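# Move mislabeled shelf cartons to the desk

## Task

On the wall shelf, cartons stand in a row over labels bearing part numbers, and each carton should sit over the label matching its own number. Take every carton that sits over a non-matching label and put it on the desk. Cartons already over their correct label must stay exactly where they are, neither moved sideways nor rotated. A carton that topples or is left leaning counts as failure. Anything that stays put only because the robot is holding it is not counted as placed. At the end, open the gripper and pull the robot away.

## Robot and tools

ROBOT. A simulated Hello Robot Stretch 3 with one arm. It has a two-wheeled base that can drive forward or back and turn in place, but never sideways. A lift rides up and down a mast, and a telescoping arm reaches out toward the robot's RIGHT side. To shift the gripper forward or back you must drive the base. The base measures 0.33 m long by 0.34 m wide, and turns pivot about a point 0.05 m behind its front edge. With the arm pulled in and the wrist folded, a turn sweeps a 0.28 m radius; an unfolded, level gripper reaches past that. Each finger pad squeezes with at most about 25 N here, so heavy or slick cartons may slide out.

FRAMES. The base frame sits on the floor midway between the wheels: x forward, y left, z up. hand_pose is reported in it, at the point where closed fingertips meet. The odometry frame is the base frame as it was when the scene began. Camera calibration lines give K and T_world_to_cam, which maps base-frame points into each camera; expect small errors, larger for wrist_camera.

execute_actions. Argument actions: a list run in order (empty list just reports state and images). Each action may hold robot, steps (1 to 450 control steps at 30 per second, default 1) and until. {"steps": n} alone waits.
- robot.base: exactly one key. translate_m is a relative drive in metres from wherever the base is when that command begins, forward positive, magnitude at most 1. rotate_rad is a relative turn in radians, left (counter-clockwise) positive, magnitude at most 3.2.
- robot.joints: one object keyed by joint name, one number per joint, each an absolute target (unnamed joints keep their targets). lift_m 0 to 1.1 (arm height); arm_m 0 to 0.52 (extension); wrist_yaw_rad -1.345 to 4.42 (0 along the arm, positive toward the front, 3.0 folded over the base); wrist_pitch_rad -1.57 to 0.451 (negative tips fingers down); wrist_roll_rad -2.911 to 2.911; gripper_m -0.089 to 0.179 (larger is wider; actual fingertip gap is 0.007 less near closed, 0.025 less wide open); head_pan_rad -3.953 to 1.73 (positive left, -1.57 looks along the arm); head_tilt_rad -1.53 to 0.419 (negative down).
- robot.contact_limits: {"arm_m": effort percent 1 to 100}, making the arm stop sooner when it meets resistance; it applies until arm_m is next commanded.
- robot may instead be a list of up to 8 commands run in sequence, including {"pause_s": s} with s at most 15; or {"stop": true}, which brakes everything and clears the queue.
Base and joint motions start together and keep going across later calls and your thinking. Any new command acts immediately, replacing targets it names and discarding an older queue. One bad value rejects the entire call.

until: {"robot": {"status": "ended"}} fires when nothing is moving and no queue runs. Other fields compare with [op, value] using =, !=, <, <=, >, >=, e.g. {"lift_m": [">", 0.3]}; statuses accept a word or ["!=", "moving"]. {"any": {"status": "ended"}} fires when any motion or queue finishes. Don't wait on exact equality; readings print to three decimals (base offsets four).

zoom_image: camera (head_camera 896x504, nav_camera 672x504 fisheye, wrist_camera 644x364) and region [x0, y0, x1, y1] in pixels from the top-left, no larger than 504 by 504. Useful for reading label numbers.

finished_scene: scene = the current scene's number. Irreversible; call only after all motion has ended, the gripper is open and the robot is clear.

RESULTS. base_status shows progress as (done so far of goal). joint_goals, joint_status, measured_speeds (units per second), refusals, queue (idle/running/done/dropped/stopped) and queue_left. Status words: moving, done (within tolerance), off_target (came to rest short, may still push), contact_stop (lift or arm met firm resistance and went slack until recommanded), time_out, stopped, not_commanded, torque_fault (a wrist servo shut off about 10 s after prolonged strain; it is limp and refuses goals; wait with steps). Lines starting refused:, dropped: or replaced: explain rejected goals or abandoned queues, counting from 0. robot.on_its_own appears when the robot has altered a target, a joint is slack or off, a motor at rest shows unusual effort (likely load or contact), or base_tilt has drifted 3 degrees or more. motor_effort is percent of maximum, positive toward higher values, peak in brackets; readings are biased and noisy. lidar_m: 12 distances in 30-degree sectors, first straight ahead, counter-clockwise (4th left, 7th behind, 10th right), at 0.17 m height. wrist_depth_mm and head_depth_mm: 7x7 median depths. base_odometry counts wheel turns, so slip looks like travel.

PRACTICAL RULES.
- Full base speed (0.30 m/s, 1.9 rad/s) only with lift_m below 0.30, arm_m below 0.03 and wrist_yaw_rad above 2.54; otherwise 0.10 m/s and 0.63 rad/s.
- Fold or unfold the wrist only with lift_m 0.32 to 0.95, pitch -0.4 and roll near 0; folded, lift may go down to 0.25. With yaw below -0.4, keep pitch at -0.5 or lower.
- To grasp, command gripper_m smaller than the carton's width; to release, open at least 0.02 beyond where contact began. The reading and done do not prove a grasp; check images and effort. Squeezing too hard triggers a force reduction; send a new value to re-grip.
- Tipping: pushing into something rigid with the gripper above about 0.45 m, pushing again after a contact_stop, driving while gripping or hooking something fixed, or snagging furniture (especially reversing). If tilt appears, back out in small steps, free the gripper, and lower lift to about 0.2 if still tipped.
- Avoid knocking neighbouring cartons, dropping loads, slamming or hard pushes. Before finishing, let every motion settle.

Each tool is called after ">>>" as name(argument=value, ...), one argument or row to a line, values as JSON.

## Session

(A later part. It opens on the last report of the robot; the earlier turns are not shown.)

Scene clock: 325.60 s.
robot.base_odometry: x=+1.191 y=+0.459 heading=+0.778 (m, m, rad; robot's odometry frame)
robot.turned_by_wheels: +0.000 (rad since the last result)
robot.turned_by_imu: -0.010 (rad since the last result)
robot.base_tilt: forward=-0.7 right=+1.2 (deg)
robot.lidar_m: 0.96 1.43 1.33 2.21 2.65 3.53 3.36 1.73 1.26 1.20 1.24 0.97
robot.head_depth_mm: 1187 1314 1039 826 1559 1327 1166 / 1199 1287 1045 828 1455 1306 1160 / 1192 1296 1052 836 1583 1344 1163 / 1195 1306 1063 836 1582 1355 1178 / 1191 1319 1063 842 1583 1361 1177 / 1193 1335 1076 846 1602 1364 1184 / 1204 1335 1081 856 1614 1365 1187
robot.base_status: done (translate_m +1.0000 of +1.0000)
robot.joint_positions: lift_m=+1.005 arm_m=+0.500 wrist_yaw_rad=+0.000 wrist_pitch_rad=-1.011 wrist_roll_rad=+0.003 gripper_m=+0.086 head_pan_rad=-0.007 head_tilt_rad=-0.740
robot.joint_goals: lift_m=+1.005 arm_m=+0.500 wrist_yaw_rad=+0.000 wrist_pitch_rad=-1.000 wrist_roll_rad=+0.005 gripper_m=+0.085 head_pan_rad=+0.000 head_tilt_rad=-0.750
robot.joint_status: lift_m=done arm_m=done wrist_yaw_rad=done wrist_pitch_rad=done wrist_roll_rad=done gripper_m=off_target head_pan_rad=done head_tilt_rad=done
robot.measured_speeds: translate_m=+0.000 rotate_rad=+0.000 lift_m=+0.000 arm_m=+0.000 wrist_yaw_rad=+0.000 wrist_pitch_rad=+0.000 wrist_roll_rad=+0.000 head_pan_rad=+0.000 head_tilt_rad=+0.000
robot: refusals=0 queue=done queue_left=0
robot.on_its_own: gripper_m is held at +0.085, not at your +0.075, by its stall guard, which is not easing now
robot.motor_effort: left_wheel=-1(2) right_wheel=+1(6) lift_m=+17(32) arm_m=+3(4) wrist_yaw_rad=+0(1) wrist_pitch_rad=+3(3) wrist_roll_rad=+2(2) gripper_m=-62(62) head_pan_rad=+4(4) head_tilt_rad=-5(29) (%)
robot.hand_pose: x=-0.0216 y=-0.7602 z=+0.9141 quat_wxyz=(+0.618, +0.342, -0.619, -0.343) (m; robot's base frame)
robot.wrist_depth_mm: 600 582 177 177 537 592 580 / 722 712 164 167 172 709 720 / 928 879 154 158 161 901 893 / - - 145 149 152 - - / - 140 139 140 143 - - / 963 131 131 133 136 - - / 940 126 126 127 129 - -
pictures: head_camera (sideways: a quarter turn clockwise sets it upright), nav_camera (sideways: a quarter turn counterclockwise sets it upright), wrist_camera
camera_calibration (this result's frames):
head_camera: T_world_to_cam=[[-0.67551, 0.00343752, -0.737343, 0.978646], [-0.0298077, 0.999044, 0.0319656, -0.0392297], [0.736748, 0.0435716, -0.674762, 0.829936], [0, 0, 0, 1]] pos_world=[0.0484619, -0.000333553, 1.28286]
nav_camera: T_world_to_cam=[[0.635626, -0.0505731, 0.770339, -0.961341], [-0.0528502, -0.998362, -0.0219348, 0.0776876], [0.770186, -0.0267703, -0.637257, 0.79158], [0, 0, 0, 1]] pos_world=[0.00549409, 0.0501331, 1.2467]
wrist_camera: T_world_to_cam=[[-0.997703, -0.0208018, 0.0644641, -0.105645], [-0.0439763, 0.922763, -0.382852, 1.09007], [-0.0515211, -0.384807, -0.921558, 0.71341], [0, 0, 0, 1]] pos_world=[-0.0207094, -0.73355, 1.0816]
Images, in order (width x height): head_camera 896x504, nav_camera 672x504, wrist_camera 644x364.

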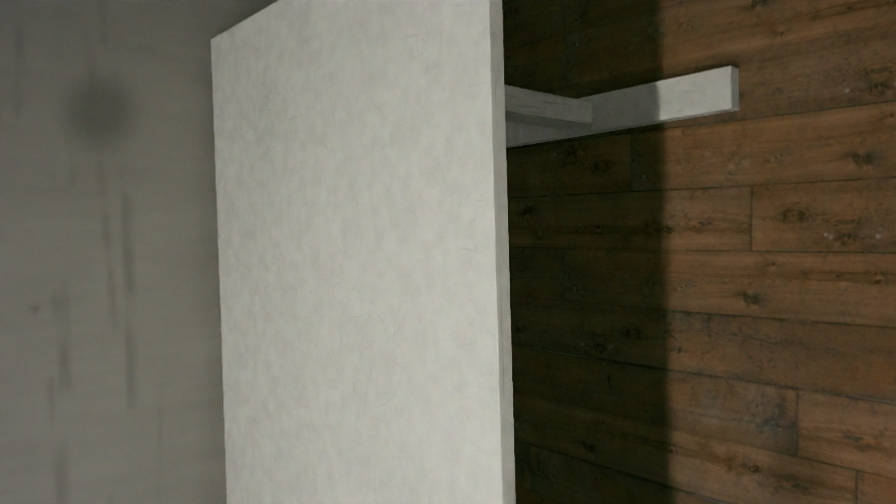

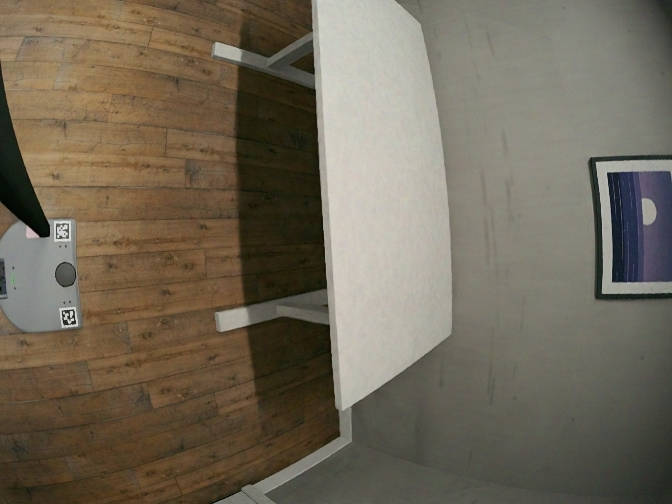

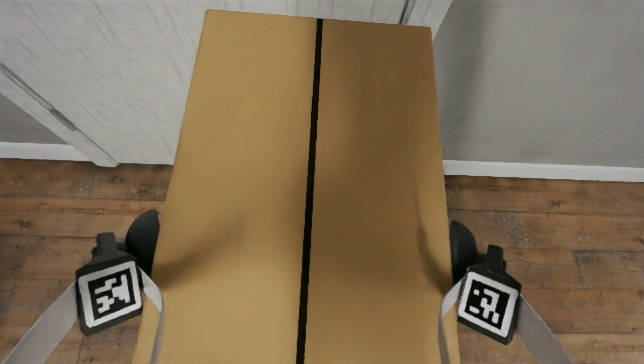

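>>> execute_actions(
  actions=[
    {"robot": {"base": {"rotate_rad": 1.56}, "joints": {"head_pan_rad": -1.6, "head_tilt_rad": -0.55}}, "steps": 300, "until": {"robot": {"rotate_rad": [">=", 1.35]}}},
    {"robot": {"joints": {"lift_m": 0.975}}, "steps": 300, "until": {"robot": {"status": "ended"}}},
  ],
)

Scene clock: 335.13 s.
robot.base_odometry: x=+1.191 y=+0.459 heading=+2.338 (m, m, rad; robot's odometry frame)
robot.turned_by_wheels: +1.560 (rad since the last result)
robot.turned_by_imu: +1.575 (rad since the last result)
robot.base_tilt: forward=-0.7 right=+1.2 (deg)
robot.lidar_m: 2.23 2.21 3.52 3.38 1.76 1.26 1.19 1.23 0.97 0.96 1.43 1.33
robot.head_depth_mm: 1170 1267 - 1067 847 1498 1274 / 1170 1256 1401 1079 824 1430 1239 / 1165 1239 - 723 773 1526 1277 / 1162 1277 1386 787 780 1518 1278 / 1174 1283 1395 1091 833 1528 1292 / 1176 1286 1394 1096 837 1528 1286 / 1173 1275 1400 1109 843 1534 1300
robot.base_status: done (rotate_rad +1.5599 of +1.5600)
robot.joint_positions: lift_m=+0.975 arm_m=+0.500 wrist_yaw_rad=+0.000 wrist_pitch_rad=-1.011 wrist_roll_rad=+0.003 gripper_m=+0.086 head_pan_rad=-1.593 head_tilt_rad=-0.557
robot.joint_goals: lift_m=+0.975 arm_m=+0.500 wrist_yaw_rad=+0.000 wrist_pitch_rad=-1.000 wrist_roll_rad=+0.005 gripper_m=+0.085 head_pan_rad=-1.600 head_tilt_rad=-0.550
robot.joint_status: lift_m=done arm_m=done wrist_yaw_rad=done wrist_pitch_rad=done wrist_roll_rad=done gripper_m=off_target head_pan_rad=done head_tilt_rad=done
robot.measured_speeds: translate_m=+0.000 rotate_rad=+0.000 lift_m=+0.000 arm_m=+0.000 wrist_yaw_rad=+0.000 wrist_pitch_rad=+0.000 wrist_roll_rad=+0.000 head_pan_rad=+0.000 head_tilt_rad=+0.000
robot: refusals=0 queue=done queue_left=0
robot.on_its_own: gripper_m is held at +0.085, not at your +0.075, by its stall guard, which is not easing now
robot.motor_effort: left_wheel=-2(10) right_wheel=+2(9) lift_m=+17(18) arm_m=+3(3) wrist_yaw_rad=+0(0) wrist_pitch_rad=+3(3) wrist_roll_rad=+2(1) gripper_m=-62(62) head_pan_rad=-3(44) head_tilt_rad=+4(21) (%)
robot.hand_pose: x=-0.0216 y=-0.7603 z=+0.8841 quat_wxyz=(+0.618, +0.342, -0.619, -0.343) (m; robot's base frame)
robot.wrist_depth_mm: 402 414 176 178 437 451 794 / 375 389 164 167 173 422 941 / 356 361 154 156 161 393 405 / 338 339 146 148 153 364 380 / 316 140 138 141 143 347 354 / 301 130 132 133 136 329 335 / 285 127 125 127 129 307 319
pictures: head_camera (sideways: a quarter turn clockwise sets it upright), nav_camera (sideways: a quarter turn counterclockwise sets it upright), wrist_camera
camera_calibration (this result's frames):
head_camera: T_world_to_cam=[[0.0105871, 0.529421, -0.848293, 1.11909], [0.999501, 0.0196518, 0.024739, -0.0361069], [0.0297678, -0.848131, -0.528949, 0.64456], [0, 0, 0, 1]] pos_world=[0.00505381, -0.0450916, 1.29115]
nav_camera: T_world_to_cam=[[-0.0569843, -0.483458, 0.873511, -1.09163], [-0.997536, 0.0634276, -0.0299702, 0.0939175], [-0.0409154, -0.873067, -0.485881, 0.599588], [0, 0, 0, 1]] pos_world=[0.0560128, -0.0102339, 1.24769]
wrist_camera: T_world_to_cam=[[-0.997702, -0.0208143, 0.0644711, -0.103728], [-0.04399, 0.922766, -0.382841, 1.07862], [-0.0515232, -0.384797, -0.921562, 0.68576], [0, 0, 0, 1]] pos_world=[-0.0207085, -0.733591, 1.0516]
Images, in order (width x height): head_camera 896x504, nav_camera 672x504, wrist_camera 644x364.

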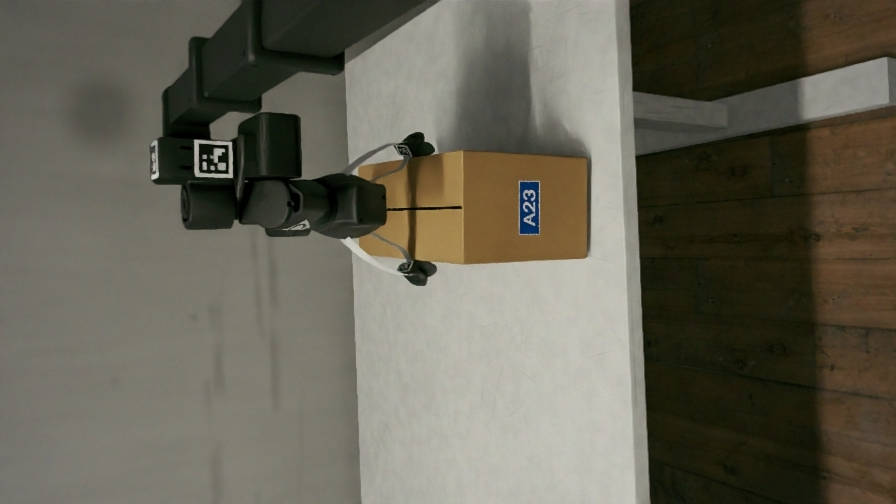

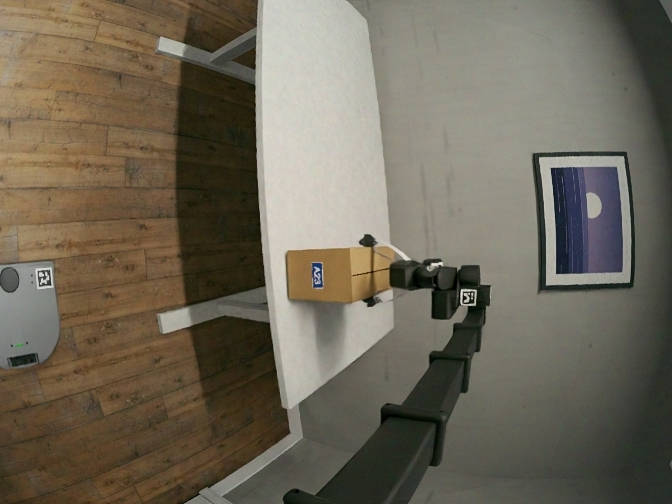

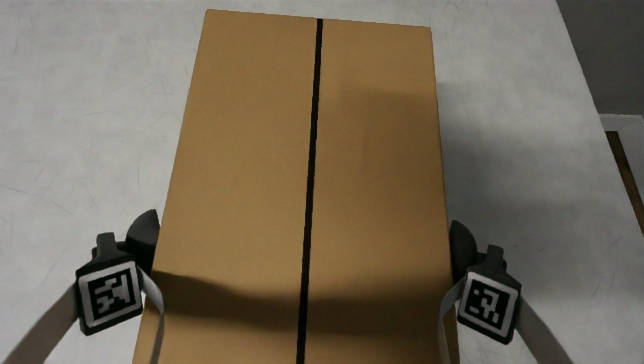

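>>> execute_actions(
  actions=[
    {"robot": {"joints": {"lift_m": 0.963}}, "steps": 100, "until": {"robot": {"status": "ended"}}},
  ],
)

Scene clock: 372.13 s.
robot.base_odometry: x=+1.191 y=+0.459 heading=+2.338 (m, m, rad; robot's odometry frame)
robot.turned_by_wheels: +0.000 (rad since the last result)
robot.turned_by_imu: +0.000 (rad since the last result)
robot.base_tilt: forward=-0.7 right=+1.1 (deg)
robot.lidar_m: 2.22 2.21 3.51 3.36 1.76 1.27 1.19 1.24 0.97 0.96 1.43 1.33
robot.head_depth_mm: 1175 1272 - 1020 847 1505 1265 / 1165 1252 1394 1074 825 1435 1246 / 1170 1245 1416 738 773 1499 1277 / 1174 1278 1402 779 777 1520 1276 / 1161 1277 1389 1094 834 1527 1278 / 1172 1286 1406 1100 841 1534 1286 / 1169 1275 1394 1105 843 1529 1281
robot.base_status: done (rotate_rad +1.5599 of +1.5600)
robot.joint_positions: lift_m=+0.963 arm_m=+0.500 wrist_yaw_rad=+0.000 wrist_pitch_rad=-1.011 wrist_roll_rad=+0.003 gripper_m=+0.086 head_pan_rad=-1.593 head_tilt_rad=-0.557
robot.joint_goals: lift_m=+0.963 arm_m=+0.500 wrist_yaw_rad=+0.000 wrist_pitch_rad=-1.000 wrist_roll_rad=+0.005 gripper_m=+0.085 head_pan_rad=-1.600 head_tilt_rad=-0.550
robot.joint_status: lift_m=done arm_m=done wrist_yaw_rad=done wrist_pitch_rad=done wrist_roll_rad=done gripper_m=off_target head_pan_rad=done head_tilt_rad=done
robot.measured_speeds: translate_m=+0.000 rotate_rad=+0.000 lift_m=+0.000 arm_m=+0.000 wrist_yaw_rad=+0.000 wrist_pitch_rad=+0.000 wrist_roll_rad=+0.000 head_pan_rad=+0.000 head_tilt_rad=+0.000
robot: refusals=0 queue=done queue_left=0
robot.on_its_own: gripper_m is held at +0.085, not at your +0.075, by its stall guard, which is not easing now
robot.motor_effort: left_wheel=-2(2) right_wheel=+0(2) lift_m=+17(17) arm_m=+3(3) wrist_yaw_rad=+0(0) wrist_pitch_rad=+3(3) wrist_roll_rad=+2(2) gripper_m=-62(62) head_pan_rad=-3(3) head_tilt_rad=+3(3) (%)
robot.hand_pose: x=-0.0216 y=-0.7603 z=+0.8721 quat_wxyz=(+0.618, +0.342, -0.619, -0.343) (m; robot's base frame)
robot.wrist_depth_mm: 386 395 179 180 422 432 805 / 363 372 166 169 174 397 915 / 344 347 154 158 163 375 389 / 323 326 146 150 152 357 361 / 305 140 139 141 144 337 342 / 293 130 131 134 136 317 319 / 274 126 125 127 128 296 303
pictures: head_camera (sideways: a quarter turn clockwise sets it upright), nav_camera (sideways: a quarter turn counterclockwise sets it upright), wrist_camera
camera_calibration (this result's frames):
head_camera: T_world_to_cam=[[0.0105872, 0.529421, -0.848293, 1.11909], [0.999501, 0.0196516, 0.024739, -0.0361069], [0.0297676, -0.848131, -0.528949, 0.64456], [0, 0, 0, 1]] pos_world=[0.00505379, -0.0450916, 1.29115]
nav_camera: T_world_to_cam=[[-0.0569844, -0.483458, 0.873511, -1.09163], [-0.997536, 0.0634278, -0.0299702, 0.0939175], [-0.0409156, -0.873067, -0.485881, 0.599588], [0, 0, 0, 1]] pos_world=[0.0560128, -0.0102339, 1.24769]
wrist_camera: T_world_to_cam=[[-0.997703, -0.0208087, 0.0644702, -0.10295], [-0.0439859, 0.922755, -0.382868, 1.07405], [-0.0515232, -0.384824, -0.921551, 0.674684], [0, 0, 0, 1]] pos_world=[-0.0207088, -0.733593, 1.03961]
Images, in order (width x height): head_camera 896x504, nav_camera 672x504, wrist_camera 644x364.

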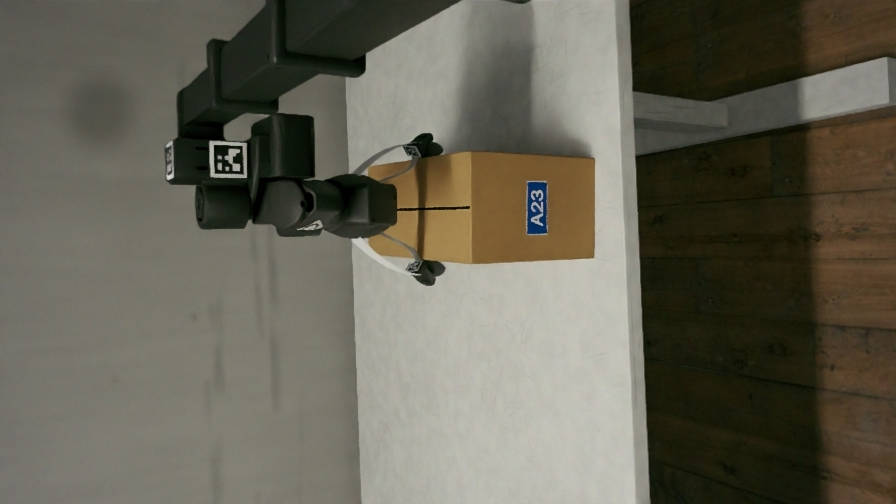

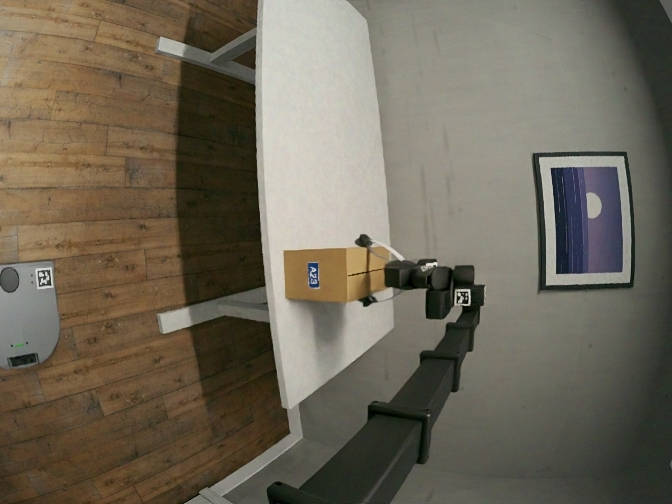

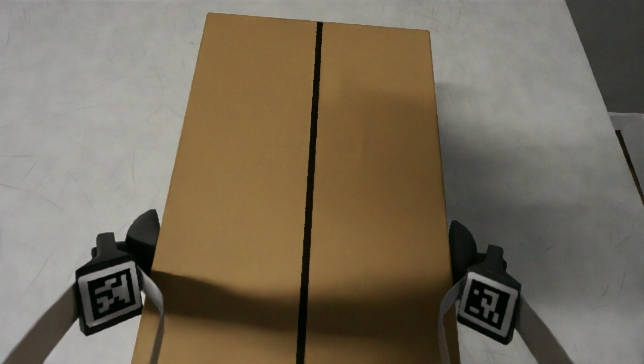

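>>> execute_actions(
  actions=[
    {"robot": {"joints": {"gripper_m": 0.17}}, "steps": 120, "until": {"robot": {"gripper_m": [">=", 0.16]}}},
    {"robot": {"joints": {"lift_m": 1.012, "arm_m": 0.0}}, "steps": 90, "until": {"robot": {"lift_m": [">", 1.004]}}},
    {"robot": {"base": {"rotate_rad": 1.5}, "joints": {"wrist_pitch_rad": -0.4, "gripper_m": 0.04}}, "steps": 200, "until": {"robot": {"arm_m": ["<", 0.24]}}},
    {"robot": {"joints": {"lift_m": 0.28}}, "steps": 200, "until": {"robot": {"lift_m": ["<", 0.93]}}},
    {"robot": {"joints": {"wrist_yaw_rad": 3.0}}, "steps": 200, "until": {"robot": {"base_status": ["!=", "moving"]}}},
    {"robot": {"base": {"translate_m": 1.0}}, "steps": 300, "until": {"robot": {"lift_m": ["<", 0.295], "wrist_yaw_rad": [">", 2.6], "arm_m": ["<", 0.025]}}},
    {"robot": {"base": {"translate_m": 1.0}}, "steps": 300, "until": {"robot": {"x": ["<=", 0.5]}}},
    {"robot": {"base": {"translate_m": 1.0}}, "steps": 300, "until": {"robot": {"x": ["<=", 0.024]}}},
    {"robot": {"base": {"translate_m": 1.0}}, "steps": 300, "until": {"robot": {"translate_m": [">=", 0.7]}}},
    {"robot": {"joints": {"lift_m": 0.98}}, "steps": 300, "until": {"robot": {"lift_m": [">", 0.36]}}},
    {"robot": {"joints": {"wrist_yaw_rad": 0.0}}, "steps": 300, "until": {"robot": {"base_status": ["!=", "moving"]}}},
    {"robot": {"base": {"rotate_rad": 1.642}}, "steps": 300, "until": {"robot": {"wrist_yaw_rad": ["<", 1.2]}}},
    {"robot": {"joints": {"wrist_pitch_rad": -1.0, "gripper_m": 0.152, "arm_m": 0.22}}, "steps": 300, "until": {"robot": {"status": "ended"}}},
  ],
)

Scene clock: 410.17 s.
robot.base_odometry: x=-0.747 y=-1.161 heading=-0.804 (m, m, rad; robot's odometry frame)
robot.turned_by_wheels: +3.142 (rad since the last result)
robot.turned_by_imu: +3.169 (rad since the last result)
robot.base_tilt: forward=-0.9 right=+1.2 (deg)
robot.lidar_m: 1.45 1.49 2.01 3.48 3.37 2.05 2.31 1.26 0.91 0.87 0.89 1.20
robot.head_depth_mm: 714 779 - 793 786 1279 1267 / 716 776 - - 775 1278 1275 / 714 784 - - 800 1273 1271 / 712 782 865 822 798 1276 1281 / 716 784 869 921 809 1264 1285 / 711 782 866 971 898 1279 1287 / 719 780 868 970 899 1281 1288
robot.base_status: done (rotate_rad +1.6419 of +1.6420)
robot.joint_positions: lift_m=+0.980 arm_m=+0.220 wrist_yaw_rad=+0.000 wrist_pitch_rad=-1.006 wrist_roll_rad=+0.003 gripper_m=+0.152 head_pan_rad=-1.593 head_tilt_rad=-0.556
robot.joint_goals: lift_m=+0.980 arm_m=+0.220 wrist_yaw_rad=+0.000 wrist_pitch_rad=-1.000 wrist_roll_rad=+0.005 gripper_m=+0.152 head_pan_rad=-1.600 head_tilt_rad=-0.550
robot.joint_status: lift_m=done arm_m=done wrist_yaw_rad=done wrist_pitch_rad=done wrist_roll_rad=done gripper_m=done head_pan_rad=done head_tilt_rad=done
robot.measured_speeds: translate_m=+0.000 rotate_rad=+0.000 lift_m=+0.000 arm_m=+0.000 wrist_yaw_rad=+0.000 wrist_pitch_rad=+0.000 wrist_roll_rad=+0.000 head_pan_rad=+0.000 head_tilt_rad=+0.000
robot: refusals=0 queue=done queue_left=0
robot.motor_effort: left_wheel=-3(12) right_wheel=+1(7) lift_m=+32(34) arm_m=+3(0) wrist_yaw_rad=+0(4) wrist_pitch_rad=+2(4) wrist_roll_rad=+1(1) gripper_m=+1(100) head_pan_rad=-3(4) head_tilt_rad=+3(3) (%)
robot.hand_pose: x=-0.0216 y=-0.4815 z=+0.8890 quat_wxyz=(+0.619, +0.341, -0.620, -0.342) (m; robot's base frame)
robot.wrist_depth_mm: 455 250 252 327 267 284 276 / 438 264 252 311 251 272 261 / 403 408 322 359 315 331 320 / 414 411 410 417 420 422 428 / - - - - - - - / 956 947 - - - - - / 901 906 914 944 986 950 -
pictures: head_camera (sideways: a quarter turn clockwise sets it upright), nav_camera (sideways: a quarter turn counterclockwise sets it upright), wrist_camera
camera_calibration (this result's frames):
head_camera: T_world_to_cam=[[0.0106858, 0.528981, -0.848566, 1.11945], [0.999505, 0.0194597, 0.0247173, -0.0360788], [0.0295879, -0.84841, -0.528512, 0.643992], [0, 0, 0, 1]] pos_world=[0.00504444, -0.0450969, 1.29118]
nav_camera: T_world_to_cam=[[-0.0570732, -0.482995, 0.873761, -1.09196], [-0.997524, 0.0636165, -0.0299915, 0.0939452], [-0.0410999, -0.873309, -0.48543, 0.599002], [0, 0, 0, 1]] pos_world=[0.0560101, -0.0102721, 1.2477]
wrist_camera: T_world_to_cam=[[-0.997711, -0.0204416, 0.0644659, -0.0980355], [-0.043926, 0.920658, -0.387891, 0.826715], [-0.0514219, -0.389834, -0.919448, 0.793214], [0, 0, 0, 1]] pos_world=[-0.0207082, -0.453904, 1.05631]
Images, in order (width x height): head_camera 896x504, nav_camera 672x504, wrist_camera 644x364.

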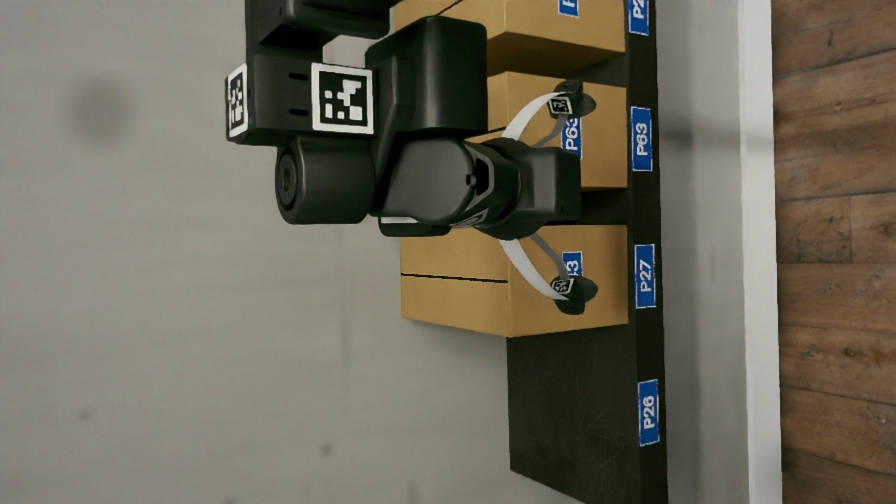

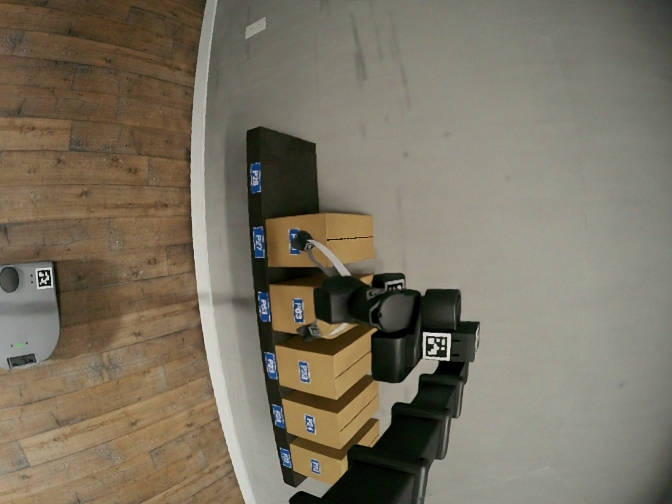

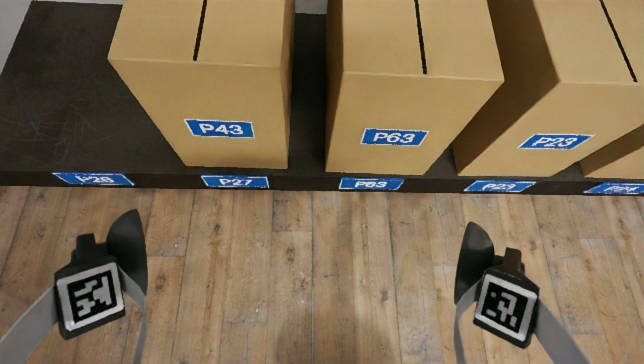

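>>> zoom_image(
  camera="wrist_camera",
  region=[440, 110, 644, 210],
)

>>> zoom_image(
  camera="nav_camera",
  region=[250, 330, 390, 500],
)

>>> zoom_image(
  camera="wrist_camera",
  region=[90, 0, 520, 200],
)

Region (440, 110, 644, 210) of wrist_camera's 644x364 image, scaled by 2.471; it fills the top 247 rows of this view, and the rest is white.

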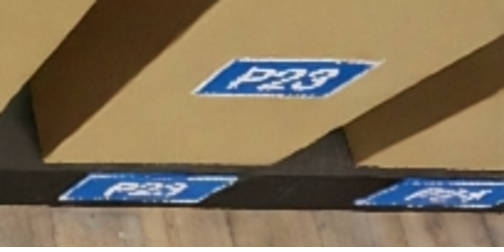

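Region (250, 330, 390, 500) of nav_camera's 672x504 image, scaled by 2.965, with more detail than that image has; it fills the left 415 columns of this view, and the rest is white.

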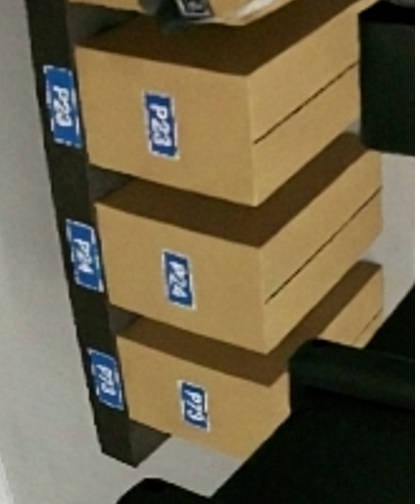

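Region (90, 0, 520, 200) of wrist_camera's 644x364 image, scaled by 1.172; it fills the top 234 rows of this view, and the rest is white.

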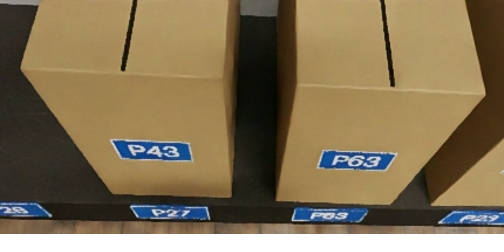

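>>> execute_actions(
  actions=[
    {"robot": {"base": {"translate_m": 0.085}, "joints": {"arm_m": 0.477}}, "steps": 200, "until": {"robot": {"arm_m": [">", 0.44]}}},
    {"robot": {"joints": {"lift_m": 0.968}}, "steps": 200, "until": {"robot": {"status": "ended"}}},
  ],
)

Scene clock: 446.43 s.
robot.base_odometry: x=-0.688 y=-1.222 heading=-0.804 (m, m, rad; robot's odometry frame)
robot.turned_by_wheels: +0.000 (rad since the last result)
robot.turned_by_imu: +0.000 (rad since the last result)
robot.base_tilt: forward=-0.8 right=+1.3 (deg)
robot.lidar_m: 1.37 1.41 1.89 3.46 3.50 2.14 2.39 1.26 0.90 0.86 0.89 1.20
robot.head_depth_mm: 716 774 - 804 758 1271 1269 / 713 760 879 847 791 1273 1275 / 714 761 - 816 762 1280 1283 / 711 779 867 859 794 1266 1278 / 713 781 865 968 892 1265 1291 / 712 781 864 966 892 1275 1290 / 711 781 868 963 1074 1273 1291
robot.base_status: done (translate_m +0.0850 of +0.0850)
robot.joint_positions: lift_m=+0.968 arm_m=+0.477 wrist_yaw_rad=+0.000 wrist_pitch_rad=-1.006 wrist_roll_rad=+0.003 gripper_m=+0.152 head_pan_rad=-1.593 head_tilt_rad=-0.556
robot.joint_goals: lift_m=+0.968 arm_m=+0.477 wrist_yaw_rad=+0.000 wrist_pitch_rad=-1.000 wrist_roll_rad=+0.005 gripper_m=+0.152 head_pan_rad=-1.600 head_tilt_rad=-0.550
robot.joint_status: lift_m=done arm_m=done wrist_yaw_rad=done wrist_pitch_rad=done wrist_roll_rad=done gripper_m=done head_pan_rad=done head_tilt_rad=done
robot.measured_speeds: translate_m=+0.000 rotate_rad=+0.000 lift_m=+0.000 arm_m=+0.000 wrist_yaw_rad=+0.000 wrist_pitch_rad=+0.000 wrist_roll_rad=+0.000 head_pan_rad=+0.000 head_tilt_rad=+0.000
robot: refusals=0 queue=done queue_left=0
robot.motor_effort: left_wheel=-3(6) right_wheel=+1(5) lift_m=+16(32) arm_m=+3(5) wrist_yaw_rad=+0(0) wrist_pitch_rad=+1(2) wrist_roll_rad=+1(1) gripper_m=+0(0) head_pan_rad=-3(3) head_tilt_rad=+3(3) (%)
robot.hand_pose: x=-0.0216 y=-0.7384 z=+0.8777 quat_wxyz=(+0.619, +0.341, -0.620, -0.342) (m; robot's base frame)
robot.wrist_depth_mm: 196 198 198 198 197 198 198 / 239 239 220 223 230 230 235 / 304 305 212 210 249 223 226 / 365 366 197 198 246 210 210 / 351 353 185 188 243 195 197 / 337 341 176 176 183 - 185 / 317 321 166 169 173 189 177
pictures: head_camera (sideways: a quarter turn clockwise sets it upright), nav_camera (sideways: a quarter turn counterclockwise sets it upright), wrist_camera
camera_calibration (this result's frames):
head_camera: T_world_to_cam=[[0.0106888, 0.528981, -0.848566, 1.11945], [0.999505, 0.019454, 0.0247173, -0.0360788], [0.029583, -0.848411, -0.528511, 0.643992], [0, 0, 0, 1]] pos_world=[0.00504418, -0.0450969, 1.29118]
nav_camera: T_world_to_cam=[[-0.057076, -0.482995, 0.873761, -1.09196], [-0.997523, 0.0636222, -0.0299915, 0.0939452], [-0.0411049, -0.873309, -0.48543, 0.599002], [0, 0, 0, 1]] pos_world=[0.05601, -0.0102724, 1.2477]
wrist_camera: T_world_to_cam=[[-0.997713, -0.0203495, 0.064457, -0.102499], [-0.0438199, 0.920796, -0.387575, 1.0587], [-0.0514648, -0.389513, -0.919582, 0.683076], [0, 0, 0, 1]] pos_world=[-0.0207183, -0.710867, 1.04508]
Images, in order (width x height): head_camera 896x504, nav_camera 672x504, wrist_camera 644x364.

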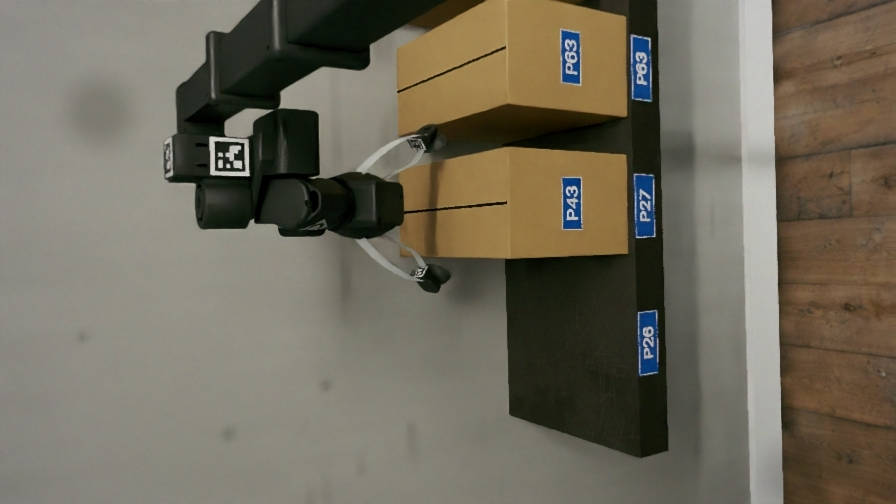

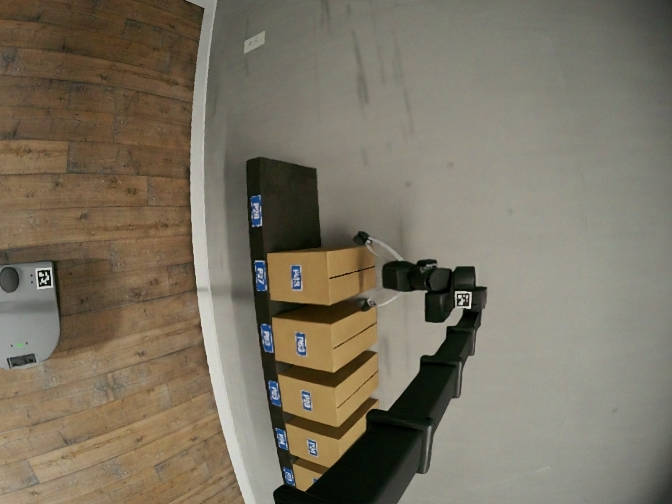

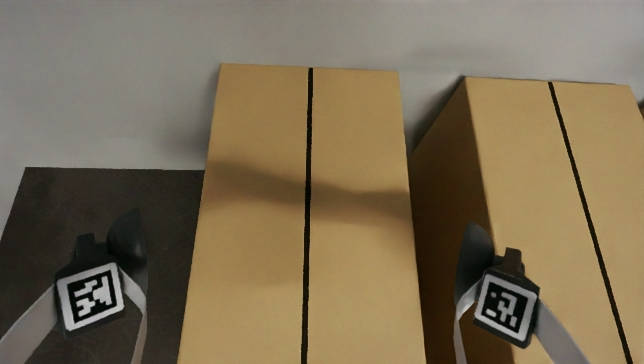

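>>> zoom_image(
  camera="wrist_camera",
  region=[370, 150, 620, 364],
)

>>> zoom_image(
  camera="wrist_camera",
  region=[100, 150, 350, 364],
)

>>> zoom_image(
  camera="head_camera",
  region=[350, 80, 530, 310],
)

Region (370, 150, 620, 364) of wrist_camera's 644x364 image, scaled by 2.016; it fills the top 431 rows of this view, and the rest is white.

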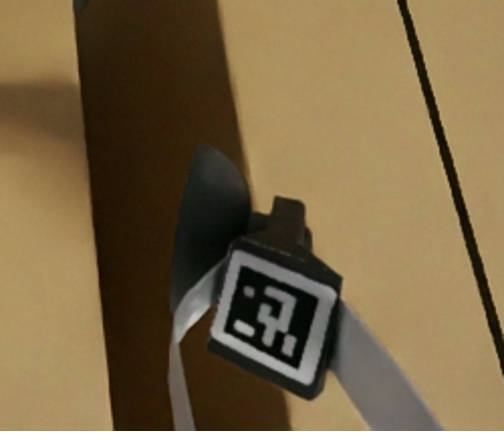

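Region (100, 150, 350, 364) of wrist_camera's 644x364 image, scaled by 2.016; it fills the top 431 rows of this view, and the rest is white.

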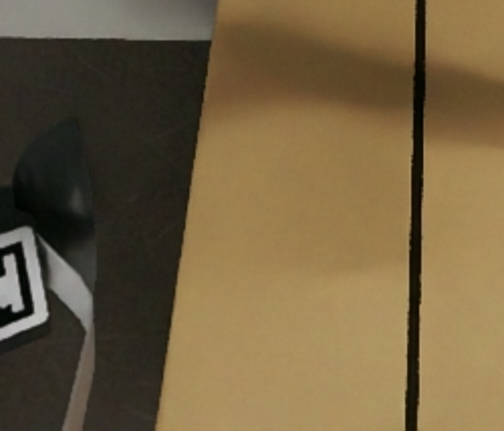

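Region (350, 80, 530, 310) of head_camera's 896x504 image, scaled by 2.191, with more detail than that image has; it fills the left 394 columns of this view, and the rest is white.

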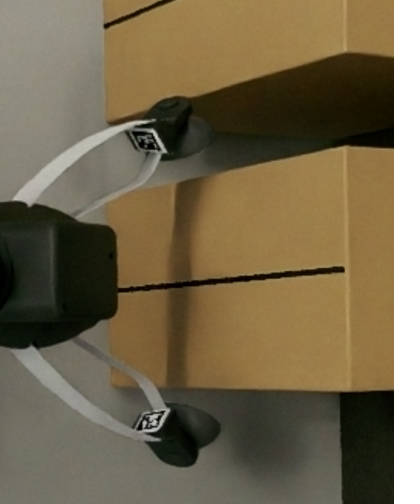

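>>> execute_actions(
  actions=[
    {"robot": {"joints": {"gripper_m": 0.147}}, "steps": 30, "until": {"robot": {"gripper_m": ["<=", 0.149]}}},
    {"robot": {"joints": {"lift_m": 0.923}}, "steps": 200, "until": {"robot": {"status": "ended"}}},
  ],
)

Scene clock: 461.60 s.
robot.base_odometry: x=-0.688 y=-1.222 heading=-0.804 (m, m, rad; robot's odometry frame)
robot.turned_by_wheels: +0.000 (rad since the last result)
robot.turned_by_imu: +0.000 (rad since the last result)
robot.base_tilt: forward=-0.7 right=+1.3 (deg)
robot.lidar_m: 1.37 1.41 1.89 3.46 3.48 2.14 2.40 1.26 0.90 0.87 0.90 1.20
robot.head_depth_mm: 715 785 842 - 760 1274 1264 / 713 781 896 847 789 1272 1279 / 714 773 - 781 763 1280 1274 / 712 779 862 875 794 1266 1283 / 711 782 861 962 893 1275 1280 / 712 779 862 964 902 1271 1302 / 710 780 862 963 1071 1263 1294
robot.base_status: done (translate_m +0.0850 of +0.0850)
robot.joint_positions: lift_m=+0.923 arm_m=+0.477 wrist_yaw_rad=+0.000 wrist_pitch_rad=-1.006 wrist_roll_rad=+0.003 gripper_m=+0.147 head_pan_rad=-1.593 head_tilt_rad=-0.556
robot.joint_goals: lift_m=+0.923 arm_m=+0.477 wrist_yaw_rad=+0.000 wrist_pitch_rad=-1.000 wrist_roll_rad=+0.005 gripper_m=+0.147 head_pan_rad=-1.600 head_tilt_rad=-0.550
robot.joint_status: lift_m=done arm_m=done wrist_yaw_rad=done wrist_pitch_rad=done wrist_roll_rad=done gripper_m=done head_pan_rad=done head_tilt_rad=done
robot.measured_speeds: translate_m=+0.000 rotate_rad=+0.000 lift_m=+0.000 arm_m=+0.000 wrist_yaw_rad=+0.000 wrist_pitch_rad=+0.000 wrist_roll_rad=+0.000 head_pan_rad=+0.000 head_tilt_rad=+0.000
robot: refusals=0 queue=done queue_left=0
robot.motor_effort: left_wheel=-3(3) right_wheel=+3(2) lift_m=+16(17) arm_m=+3(3) wrist_yaw_rad=+0(0) wrist_pitch_rad=+2(1) wrist_roll_rad=+1(1) gripper_m=+0(97) head_pan_rad=-3(3) head_tilt_rad=+2(3) (%)
robot.hand_pose: x=-0.0216 y=-0.7384 z=+0.8327 quat_wxyz=(+0.619, +0.341, -0.620, -0.342) (m; robot's base frame)
robot.wrist_depth_mm: 195 196 181 184 186 191 192 / 239 239 168 171 176 187 183 / 305 304 158 160 165 184 169 / 326 332 147 151 154 182 159 / 308 308 140 142 145 170 149 / 296 131 133 134 136 151 142 / 276 276 125 128 129 190 135
pictures: head_camera (sideways: a quarter turn clockwise sets it upright), nav_camera (sideways: a quarter turn counterclockwise sets it upright), wrist_camera
camera_calibration (this result's frames):
head_camera: T_world_to_cam=[[0.0106887, 0.528981, -0.848566, 1.11945], [0.999505, 0.0194542, 0.0247173, -0.0360788], [0.0295831, -0.848411, -0.528511, 0.643992], [0, 0, 0, 1]] pos_world=[0.00504419, -0.0450969, 1.29118]
nav_camera: T_world_to_cam=[[-0.0570759, -0.482995, 0.873761, -1.09196], [-0.997523, 0.0636221, -0.0299915, 0.0939452], [-0.0411048, -0.873309, -0.48543, 0.599002], [0, 0, 0, 1]] pos_world=[0.05601, -0.0102724, 1.2477]
wrist_camera: T_world_to_cam=[[-0.997713, -0.0203497, 0.0644569, -0.099599], [-0.0438198, 0.920798, -0.387572, 1.04126], [-0.0514648, -0.38951, -0.919583, 0.6417], [0, 0, 0, 1]] pos_world=[-0.0207183, -0.710871, 1.00008]
Images, in order (width x height): head_camera 896x504, nav_camera 672x504, wrist_camera 644x364.

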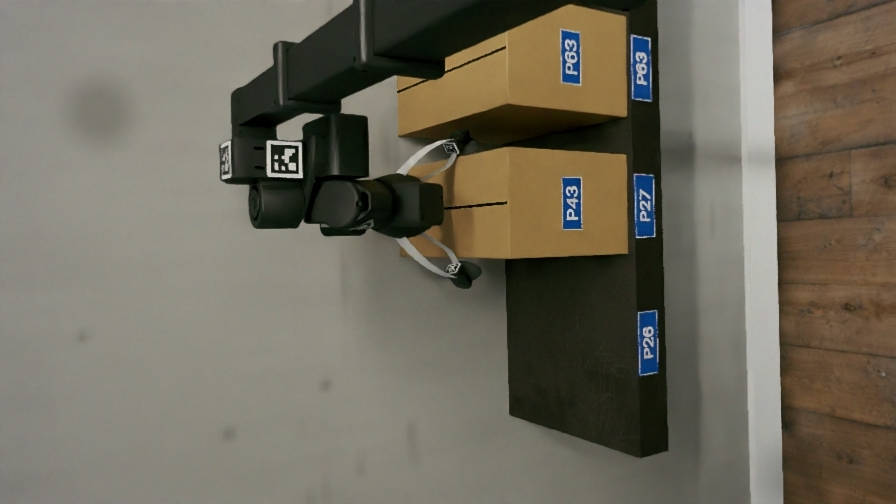

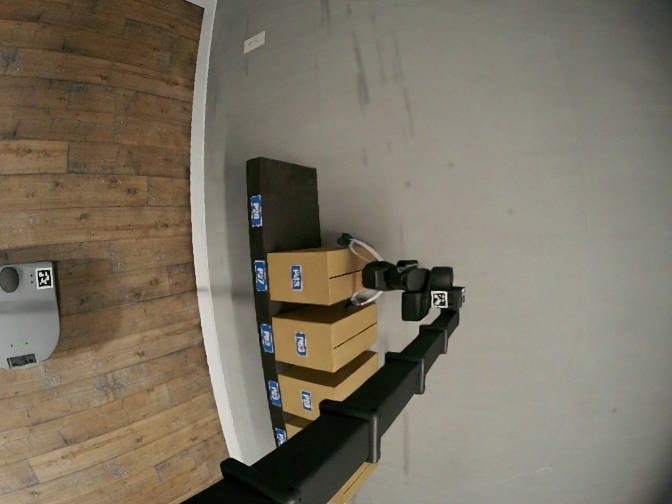

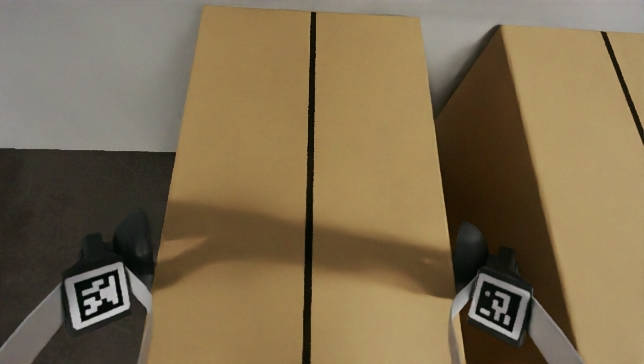

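>>> execute_actions(
  actions=[
    {"robot": {"joints": {"gripper_m": 0.086}}, "steps": 120, "until": {"robot": {"gripper_m": ["<=", 0.09]}}},
    {"robot": {"joints": {"lift_m": 0.945}}, "steps": 100, "until": {"robot": {"status": "ended"}}},
  ],
)

Scene clock: 466.20 s.
robot.base_odometry: x=-0.688 y=-1.222 heading=-0.804 (m, m, rad; robot's odometry frame)
robot.turned_by_wheels: +0.000 (rad since the last result)
robot.turned_by_imu: +0.000 (rad since the last result)
robot.base_tilt: forward=-0.7 right=+1.1 (deg)
robot.lidar_m: 1.37 1.41 1.89 3.47 3.49 2.14 2.40 1.26 0.90 0.86 0.89 1.20
robot.head_depth_mm: 714 784 - 759 760 1286 1275 / 716 769 892 844 788 1279 1271 / 713 771 - 743 762 1272 1281 / 713 781 865 814 790 1266 1277 / 713 782 864 967 893 1268 1278 / 710 778 866 968 895 1267 1272 / 709 778 860 963 1078 1265 1301
robot.base_status: done (translate_m +0.0850 of +0.0850)
robot.joint_positions: lift_m=+0.945 arm_m=+0.477 wrist_yaw_rad=+0.000 wrist_pitch_rad=-1.011 wrist_roll_rad=+0.003 gripper_m=+0.087 head_pan_rad=-1.593 head_tilt_rad=-0.556
robot.joint_goals: lift_m=+0.945 arm_m=+0.477 wrist_yaw_rad=+0.000 wrist_pitch_rad=-1.000 wrist_roll_rad=+0.005 gripper_m=+0.086 head_pan_rad=-1.600 head_tilt_rad=-0.550
robot.joint_status: lift_m=done arm_m=done wrist_yaw_rad=done wrist_pitch_rad=done wrist_roll_rad=done gripper_m=off_target head_pan_rad=done head_tilt_rad=done
robot.measured_speeds: translate_m=+0.000 rotate_rad=+0.000 lift_m=+0.000 arm_m=+0.000 wrist_yaw_rad=+0.000 wrist_pitch_rad=+0.000 wrist_roll_rad=+0.000 head_pan_rad=+0.000 head_tilt_rad=+0.000
robot: refusals=0 queue=done queue_left=0
robot.motor_effort: left_wheel=-3(3) right_wheel=+2(2) lift_m=+33(36) arm_m=+3(3) wrist_yaw_rad=+0(0) wrist_pitch_rad=+3(3) wrist_roll_rad=+1(1) gripper_m=-61(100) head_pan_rad=-4(3) head_tilt_rad=+2(2) (%)
robot.hand_pose: x=-0.0216 y=-0.7374 z=+0.8534 quat_wxyz=(+0.618, +0.342, -0.619, -0.343) (m; robot's base frame)
robot.wrist_depth_mm: 197 197 179 181 186 198 199 / 238 243 166 171 175 208 209 / 305 306 156 159 164 196 194 / 344 346 146 150 153 183 182 / 330 140 139 141 144 177 172 / 310 130 132 134 136 162 162 / 294 209 126 127 130 188 154
pictures: head_camera (sideways: a quarter turn clockwise sets it upright), nav_camera (sideways: a quarter turn counterclockwise sets it upright), wrist_camera
camera_calibration (this result's frames):
head_camera: T_world_to_cam=[[0.0106887, 0.528981, -0.848566, 1.11945], [0.999505, 0.0194542, 0.0247173, -0.0360788], [0.0295831, -0.848411, -0.528511, 0.643992], [0, 0, 0, 1]] pos_world=[0.00504419, -0.0450969, 1.29118]
nav_camera: T_world_to_cam=[[-0.0570759, -0.482995, 0.873761, -1.09196], [-0.997523, 0.0636221, -0.0299915, 0.0939452], [-0.0411048, -0.873309, -0.48543, 0.599002], [0, 0, 0, 1]] pos_world=[0.05601, -0.0102724, 1.2477]
wrist_camera: T_world_to_cam=[[-0.997713, -0.0206272, 0.0643689, -0.101042], [-0.0438195, 0.922462, -0.383593, 1.0462], [-0.0514654, -0.385536, -0.921256, 0.665461], [0, 0, 0, 1]] pos_world=[-0.0207184, -0.710603, 1.02088]
Images, in order (width x height): head_camera 896x504, nav_camera 672x504, wrist_camera 644x364.

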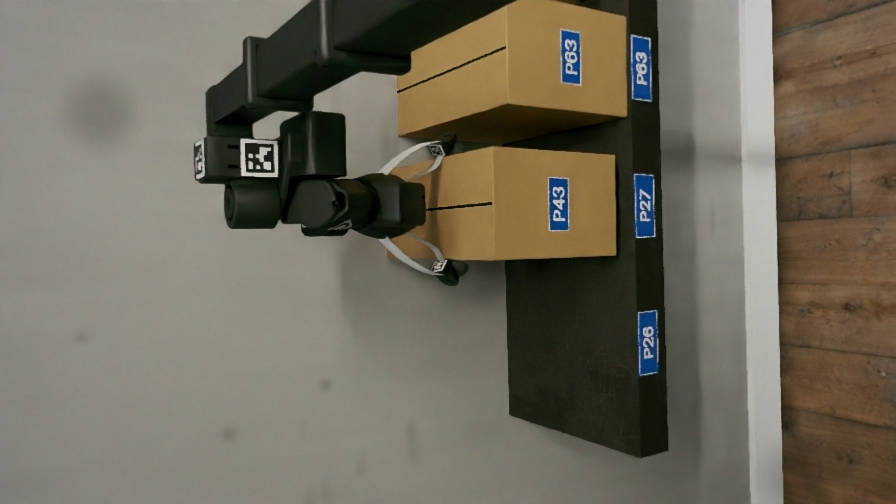

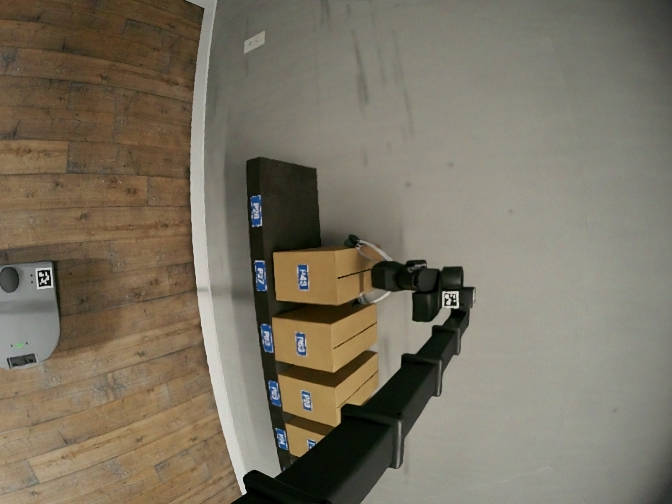

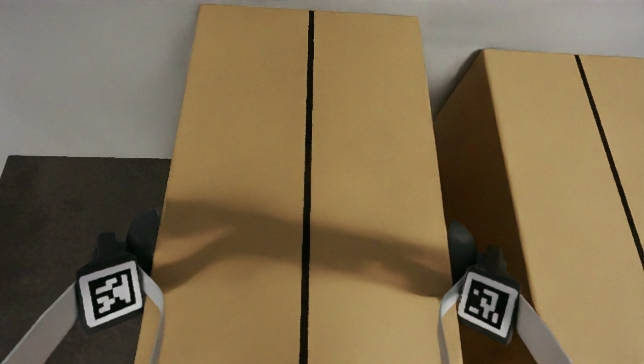

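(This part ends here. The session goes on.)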